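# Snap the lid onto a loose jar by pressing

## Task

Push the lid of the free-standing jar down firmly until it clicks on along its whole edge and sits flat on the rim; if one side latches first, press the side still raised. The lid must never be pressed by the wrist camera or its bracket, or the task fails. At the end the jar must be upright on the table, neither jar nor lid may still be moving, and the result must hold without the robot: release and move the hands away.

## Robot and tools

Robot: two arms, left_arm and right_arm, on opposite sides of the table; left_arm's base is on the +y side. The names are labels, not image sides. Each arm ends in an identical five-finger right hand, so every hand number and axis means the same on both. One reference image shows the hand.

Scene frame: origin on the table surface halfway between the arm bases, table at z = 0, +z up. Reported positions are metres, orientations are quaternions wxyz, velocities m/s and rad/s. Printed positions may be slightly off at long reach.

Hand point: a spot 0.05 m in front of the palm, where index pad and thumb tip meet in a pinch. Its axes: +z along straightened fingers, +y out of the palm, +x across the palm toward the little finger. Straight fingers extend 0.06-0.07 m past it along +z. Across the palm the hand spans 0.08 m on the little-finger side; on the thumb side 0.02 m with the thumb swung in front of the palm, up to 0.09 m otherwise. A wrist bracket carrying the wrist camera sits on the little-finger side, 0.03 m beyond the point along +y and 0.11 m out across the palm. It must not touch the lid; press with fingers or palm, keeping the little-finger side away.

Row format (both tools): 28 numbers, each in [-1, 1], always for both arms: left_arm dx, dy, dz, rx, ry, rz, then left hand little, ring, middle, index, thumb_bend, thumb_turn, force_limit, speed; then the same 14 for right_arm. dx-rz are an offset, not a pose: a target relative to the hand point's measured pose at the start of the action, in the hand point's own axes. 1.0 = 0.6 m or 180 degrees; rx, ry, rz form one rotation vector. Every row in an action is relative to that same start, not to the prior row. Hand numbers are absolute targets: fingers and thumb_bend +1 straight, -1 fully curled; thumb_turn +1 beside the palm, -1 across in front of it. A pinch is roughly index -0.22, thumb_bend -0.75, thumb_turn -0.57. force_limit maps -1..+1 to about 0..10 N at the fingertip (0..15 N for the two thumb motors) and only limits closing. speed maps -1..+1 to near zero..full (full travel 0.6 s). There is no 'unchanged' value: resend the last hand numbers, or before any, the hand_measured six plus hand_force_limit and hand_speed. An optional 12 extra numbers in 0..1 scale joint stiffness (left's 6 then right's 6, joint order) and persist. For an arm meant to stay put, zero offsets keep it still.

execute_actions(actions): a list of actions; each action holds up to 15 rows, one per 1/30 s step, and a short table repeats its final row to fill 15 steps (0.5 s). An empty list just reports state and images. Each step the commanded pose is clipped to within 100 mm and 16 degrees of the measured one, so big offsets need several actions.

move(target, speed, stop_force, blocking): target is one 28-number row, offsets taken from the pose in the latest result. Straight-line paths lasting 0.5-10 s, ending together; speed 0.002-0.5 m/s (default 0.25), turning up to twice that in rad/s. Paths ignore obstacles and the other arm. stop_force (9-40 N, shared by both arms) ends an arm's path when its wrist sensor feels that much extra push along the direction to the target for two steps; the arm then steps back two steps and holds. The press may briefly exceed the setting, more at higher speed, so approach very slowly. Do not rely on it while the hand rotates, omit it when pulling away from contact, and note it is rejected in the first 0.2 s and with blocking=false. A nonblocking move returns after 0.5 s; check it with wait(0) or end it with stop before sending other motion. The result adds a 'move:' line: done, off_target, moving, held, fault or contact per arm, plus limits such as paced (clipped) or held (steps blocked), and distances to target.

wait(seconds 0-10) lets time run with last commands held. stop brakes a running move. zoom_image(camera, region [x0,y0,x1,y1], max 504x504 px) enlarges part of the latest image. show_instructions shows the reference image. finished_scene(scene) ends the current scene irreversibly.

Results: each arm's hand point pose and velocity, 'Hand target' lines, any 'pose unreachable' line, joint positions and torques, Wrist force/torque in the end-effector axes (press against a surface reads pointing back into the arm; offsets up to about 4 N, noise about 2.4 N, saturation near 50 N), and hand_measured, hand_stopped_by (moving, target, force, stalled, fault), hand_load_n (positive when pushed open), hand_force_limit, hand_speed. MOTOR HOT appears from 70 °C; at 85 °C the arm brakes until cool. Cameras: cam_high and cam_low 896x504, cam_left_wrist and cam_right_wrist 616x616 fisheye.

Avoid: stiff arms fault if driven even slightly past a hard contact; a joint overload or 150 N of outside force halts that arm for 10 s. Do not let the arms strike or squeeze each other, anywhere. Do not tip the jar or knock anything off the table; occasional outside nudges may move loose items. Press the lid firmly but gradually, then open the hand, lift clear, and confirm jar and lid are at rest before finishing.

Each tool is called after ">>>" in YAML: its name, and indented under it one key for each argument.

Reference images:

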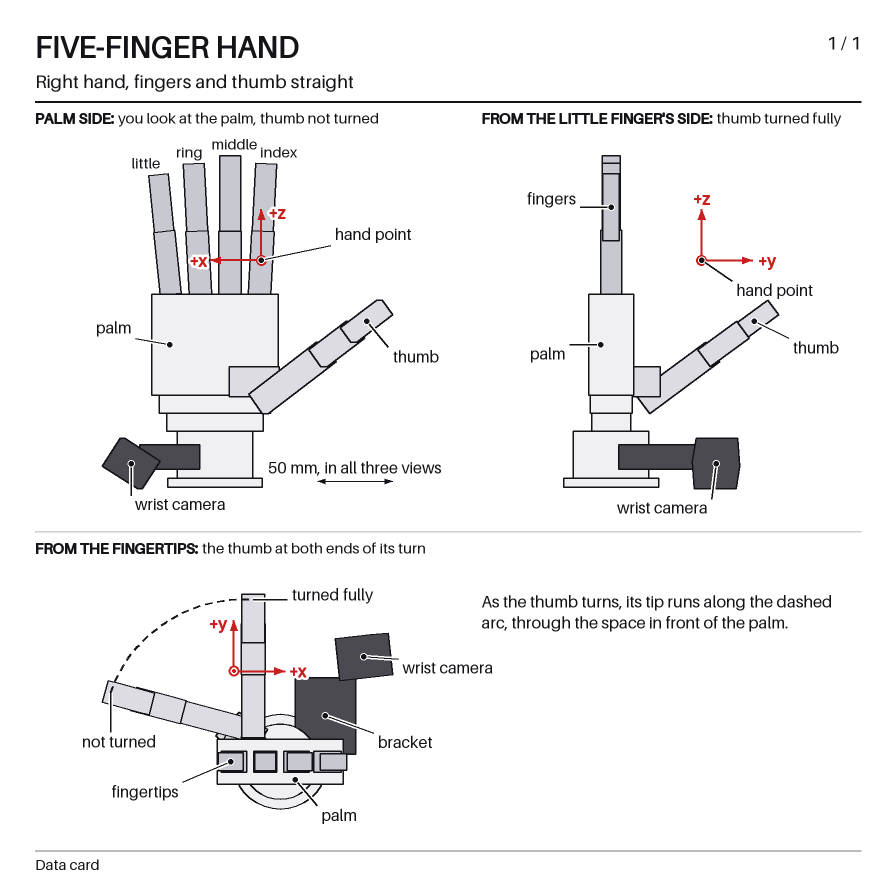

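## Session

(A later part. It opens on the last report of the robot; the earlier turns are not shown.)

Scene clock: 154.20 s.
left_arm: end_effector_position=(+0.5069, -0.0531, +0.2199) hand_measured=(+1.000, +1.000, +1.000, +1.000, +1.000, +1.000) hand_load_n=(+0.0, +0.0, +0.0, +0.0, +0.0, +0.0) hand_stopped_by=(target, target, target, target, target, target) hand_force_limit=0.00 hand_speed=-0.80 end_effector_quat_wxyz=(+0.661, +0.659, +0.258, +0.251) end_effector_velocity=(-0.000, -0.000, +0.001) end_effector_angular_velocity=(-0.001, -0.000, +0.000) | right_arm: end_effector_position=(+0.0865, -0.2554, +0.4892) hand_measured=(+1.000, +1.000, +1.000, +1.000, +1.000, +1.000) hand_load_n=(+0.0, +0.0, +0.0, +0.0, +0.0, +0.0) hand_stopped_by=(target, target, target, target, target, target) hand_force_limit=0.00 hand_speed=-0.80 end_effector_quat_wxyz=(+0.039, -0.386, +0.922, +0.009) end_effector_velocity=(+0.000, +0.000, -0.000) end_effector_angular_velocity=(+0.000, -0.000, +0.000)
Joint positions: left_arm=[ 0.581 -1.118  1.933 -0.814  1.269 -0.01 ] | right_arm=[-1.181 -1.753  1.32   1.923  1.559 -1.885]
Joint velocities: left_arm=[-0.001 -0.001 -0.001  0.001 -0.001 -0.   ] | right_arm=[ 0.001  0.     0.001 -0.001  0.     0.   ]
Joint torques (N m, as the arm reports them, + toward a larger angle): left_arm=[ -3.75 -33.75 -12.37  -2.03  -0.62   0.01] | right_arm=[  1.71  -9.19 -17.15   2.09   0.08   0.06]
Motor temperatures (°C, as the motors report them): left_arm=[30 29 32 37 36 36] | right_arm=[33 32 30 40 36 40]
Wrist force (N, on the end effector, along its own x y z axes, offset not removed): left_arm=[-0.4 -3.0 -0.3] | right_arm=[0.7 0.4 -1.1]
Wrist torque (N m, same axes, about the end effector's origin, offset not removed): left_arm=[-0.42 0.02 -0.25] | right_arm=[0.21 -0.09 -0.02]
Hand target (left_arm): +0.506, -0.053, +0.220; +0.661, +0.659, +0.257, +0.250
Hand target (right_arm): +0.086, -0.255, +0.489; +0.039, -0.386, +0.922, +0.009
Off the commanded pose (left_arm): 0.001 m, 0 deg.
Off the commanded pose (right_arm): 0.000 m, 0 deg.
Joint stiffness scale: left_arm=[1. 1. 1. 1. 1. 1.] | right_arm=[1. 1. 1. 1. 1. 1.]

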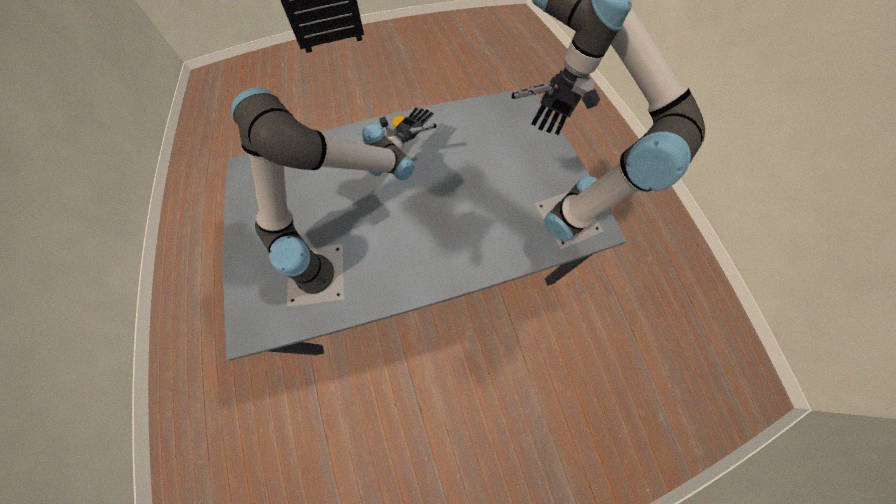

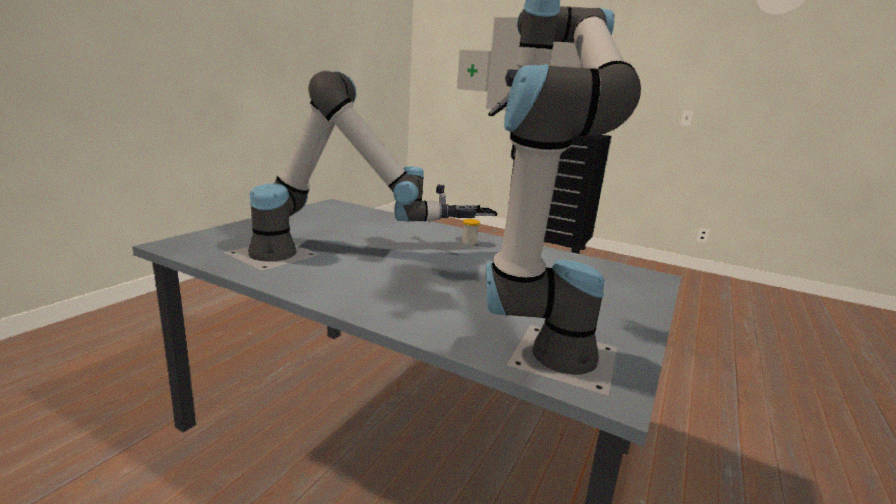

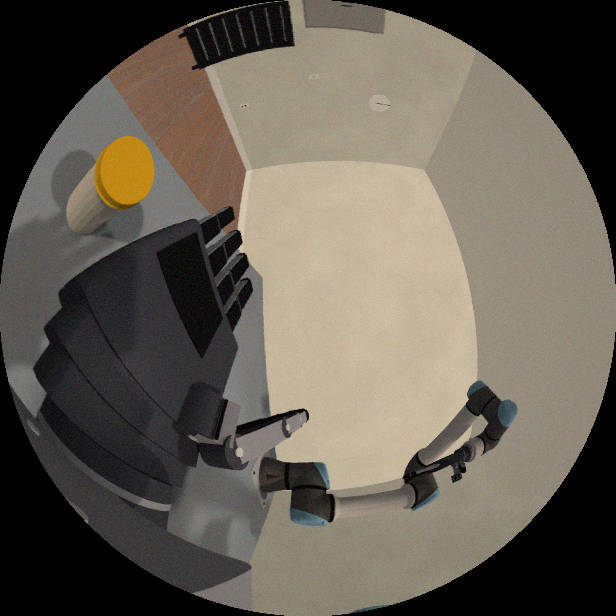

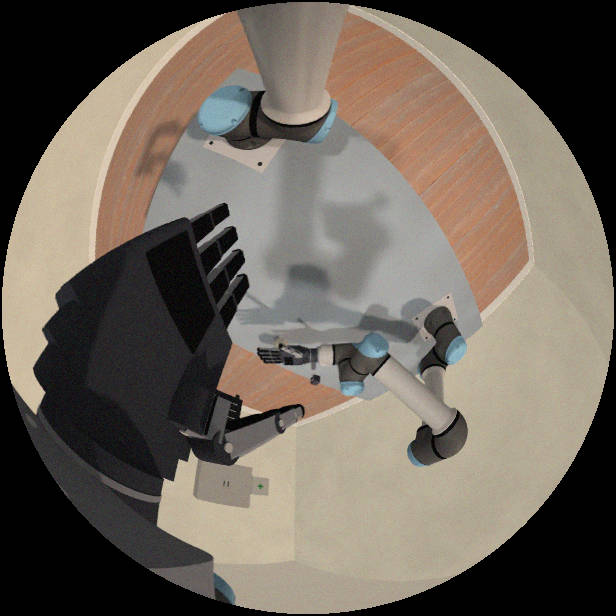

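>>> move:
  target: [-0.08,0.12,-0.05,0,0,0,1,1,1,1,1,1,0,-0.8,0,0,0,0,0,0,1,1,1,1,1,1,0,-0.8]
  speed: 0.2

Scene clock: 163.47 s.
left_arm: end_effector_position=(+0.4527, -0.0628, +0.2928) hand_measured=(+1.000, +1.000, +1.000, +1.000, +1.000, +1.000) hand_load_n=(+0.0, +0.0, +0.0, +0.0, +0.0, +0.0) hand_stopped_by=(target, target, target, target, target, target) hand_force_limit=0.00 hand_speed=-0.80 end_effector_quat_wxyz=(+0.661, +0.658, +0.258, +0.251) end_effector_velocity=(+0.002, +0.001, -0.003) end_effector_angular_velocity=(+0.008, +0.004, +0.008) | right_arm: end_effector_position=(+0.0865, -0.2554, +0.4892) hand_measured=(+1.000, +1.000, +1.000, +1.000, +1.000, +1.000) hand_load_n=(+0.0, +0.0, +0.0, +0.0, +0.0, +0.0) hand_stopped_by=(target, target, target, target, target, target) hand_force_limit=0.00 hand_speed=-0.80 end_effector_quat_wxyz=(+0.039, -0.386, +0.922, +0.009) end_effector_velocity=(+0.000, +0.000, -0.000) end_effector_angular_velocity=(-0.001, +0.001, +0.000)
Joint positions: left_arm=[ 0.458 -1.291  1.948 -0.657  1.146 -0.01 ] | right_arm=[-1.181 -1.753  1.32   1.923  1.559 -1.885]
Joint velocities: left_arm=[-0.     0.001 -0.     0.009 -0.008 -0.001] | right_arm=[ 0.001  0.002 -0.     0.    -0.     0.001]
Joint torques (N m, as the arm reports them, + toward a larger angle): left_arm=[ -5.51 -29.02 -14.62  -0.98  -0.72  -0.36] | right_arm=[  0.38  -9.27 -17.21   2.08   0.07   0.17]
Motor temperatures (°C, as the motors report them): left_arm=[30 29 32 37 36 36] | right_arm=[33 32 30 40 36 40]
Wrist force (N, on the end effector, along its own x y z axes, offset not removed): left_arm=[0.6 -0.4 -1.4] | right_arm=[-0.2 -3.3 2.0]
Wrist torque (N m, same axes, about the end effector's origin, offset not removed): left_arm=[0.21 0.29 -0.19] | right_arm=[-0.62 0.11 -0.15]
Hand target (left_arm): +0.452, -0.063, +0.292; +0.661, +0.659, +0.258, +0.251
Hand target (right_arm): +0.086, -0.255, +0.489; +0.039, -0.386, +0.922, +0.009
Off the commanded pose (left_arm): 0.001 m, 0 deg.
Off the commanded pose (right_arm): 0.000 m, 0 deg.
Joint stiffness scale: left_arm=[1. 1. 1. 1. 1. 1.] | right_arm=[1. 1. 1. 1. 1. 1.]
move: done

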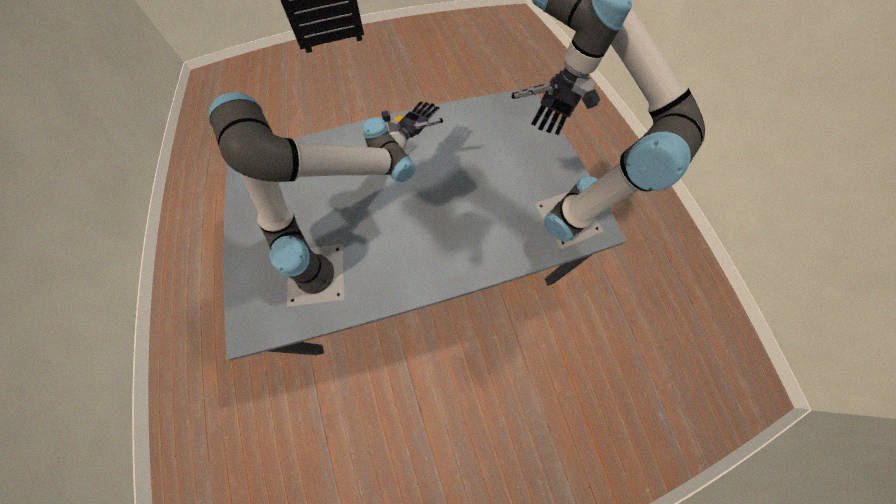

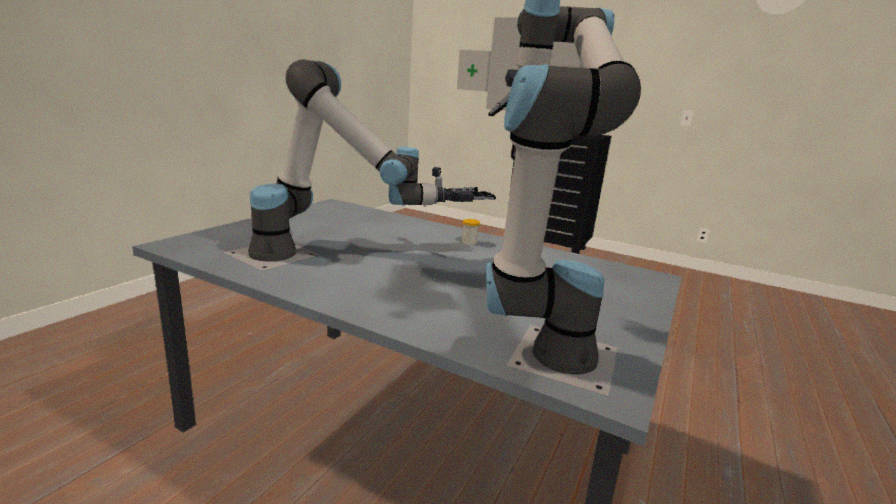

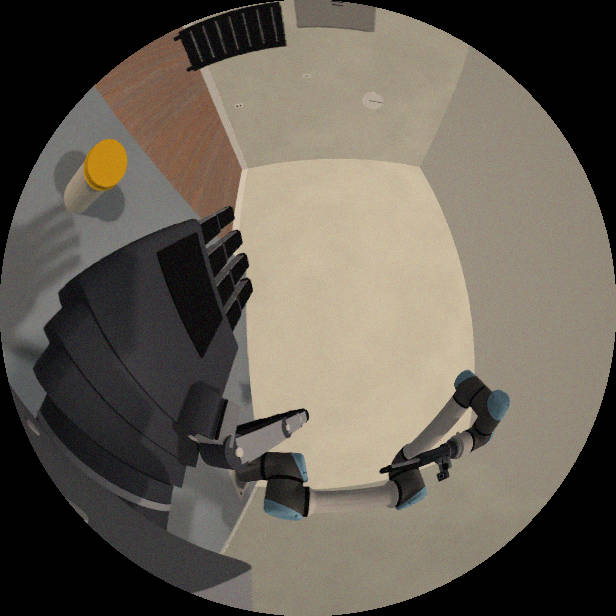

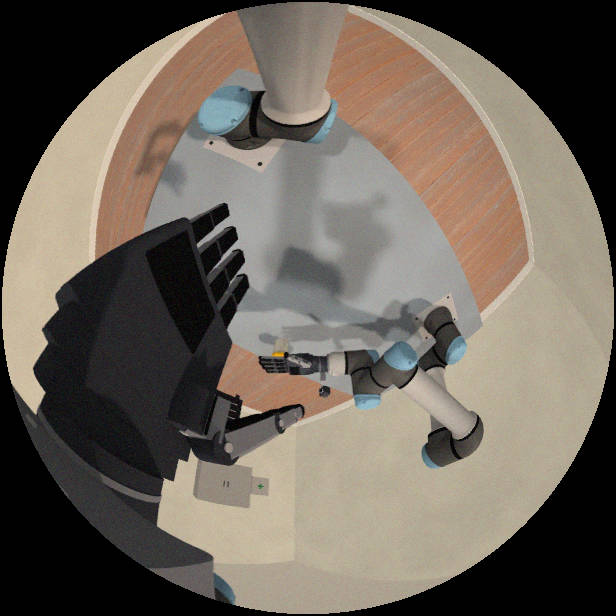

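>>> zoom_image:
  camera: "cam_low"
  region: [450, 210, 495, 250]

Region (450, 210, 495, 250) of cam_low's 896x504 image, scaled by 11.200, with more detail than that image has.

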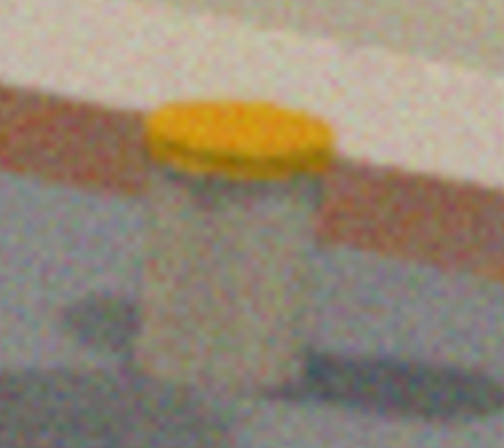

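>>> finished_scene:
  scene: 1

The scene is finished: the task was done.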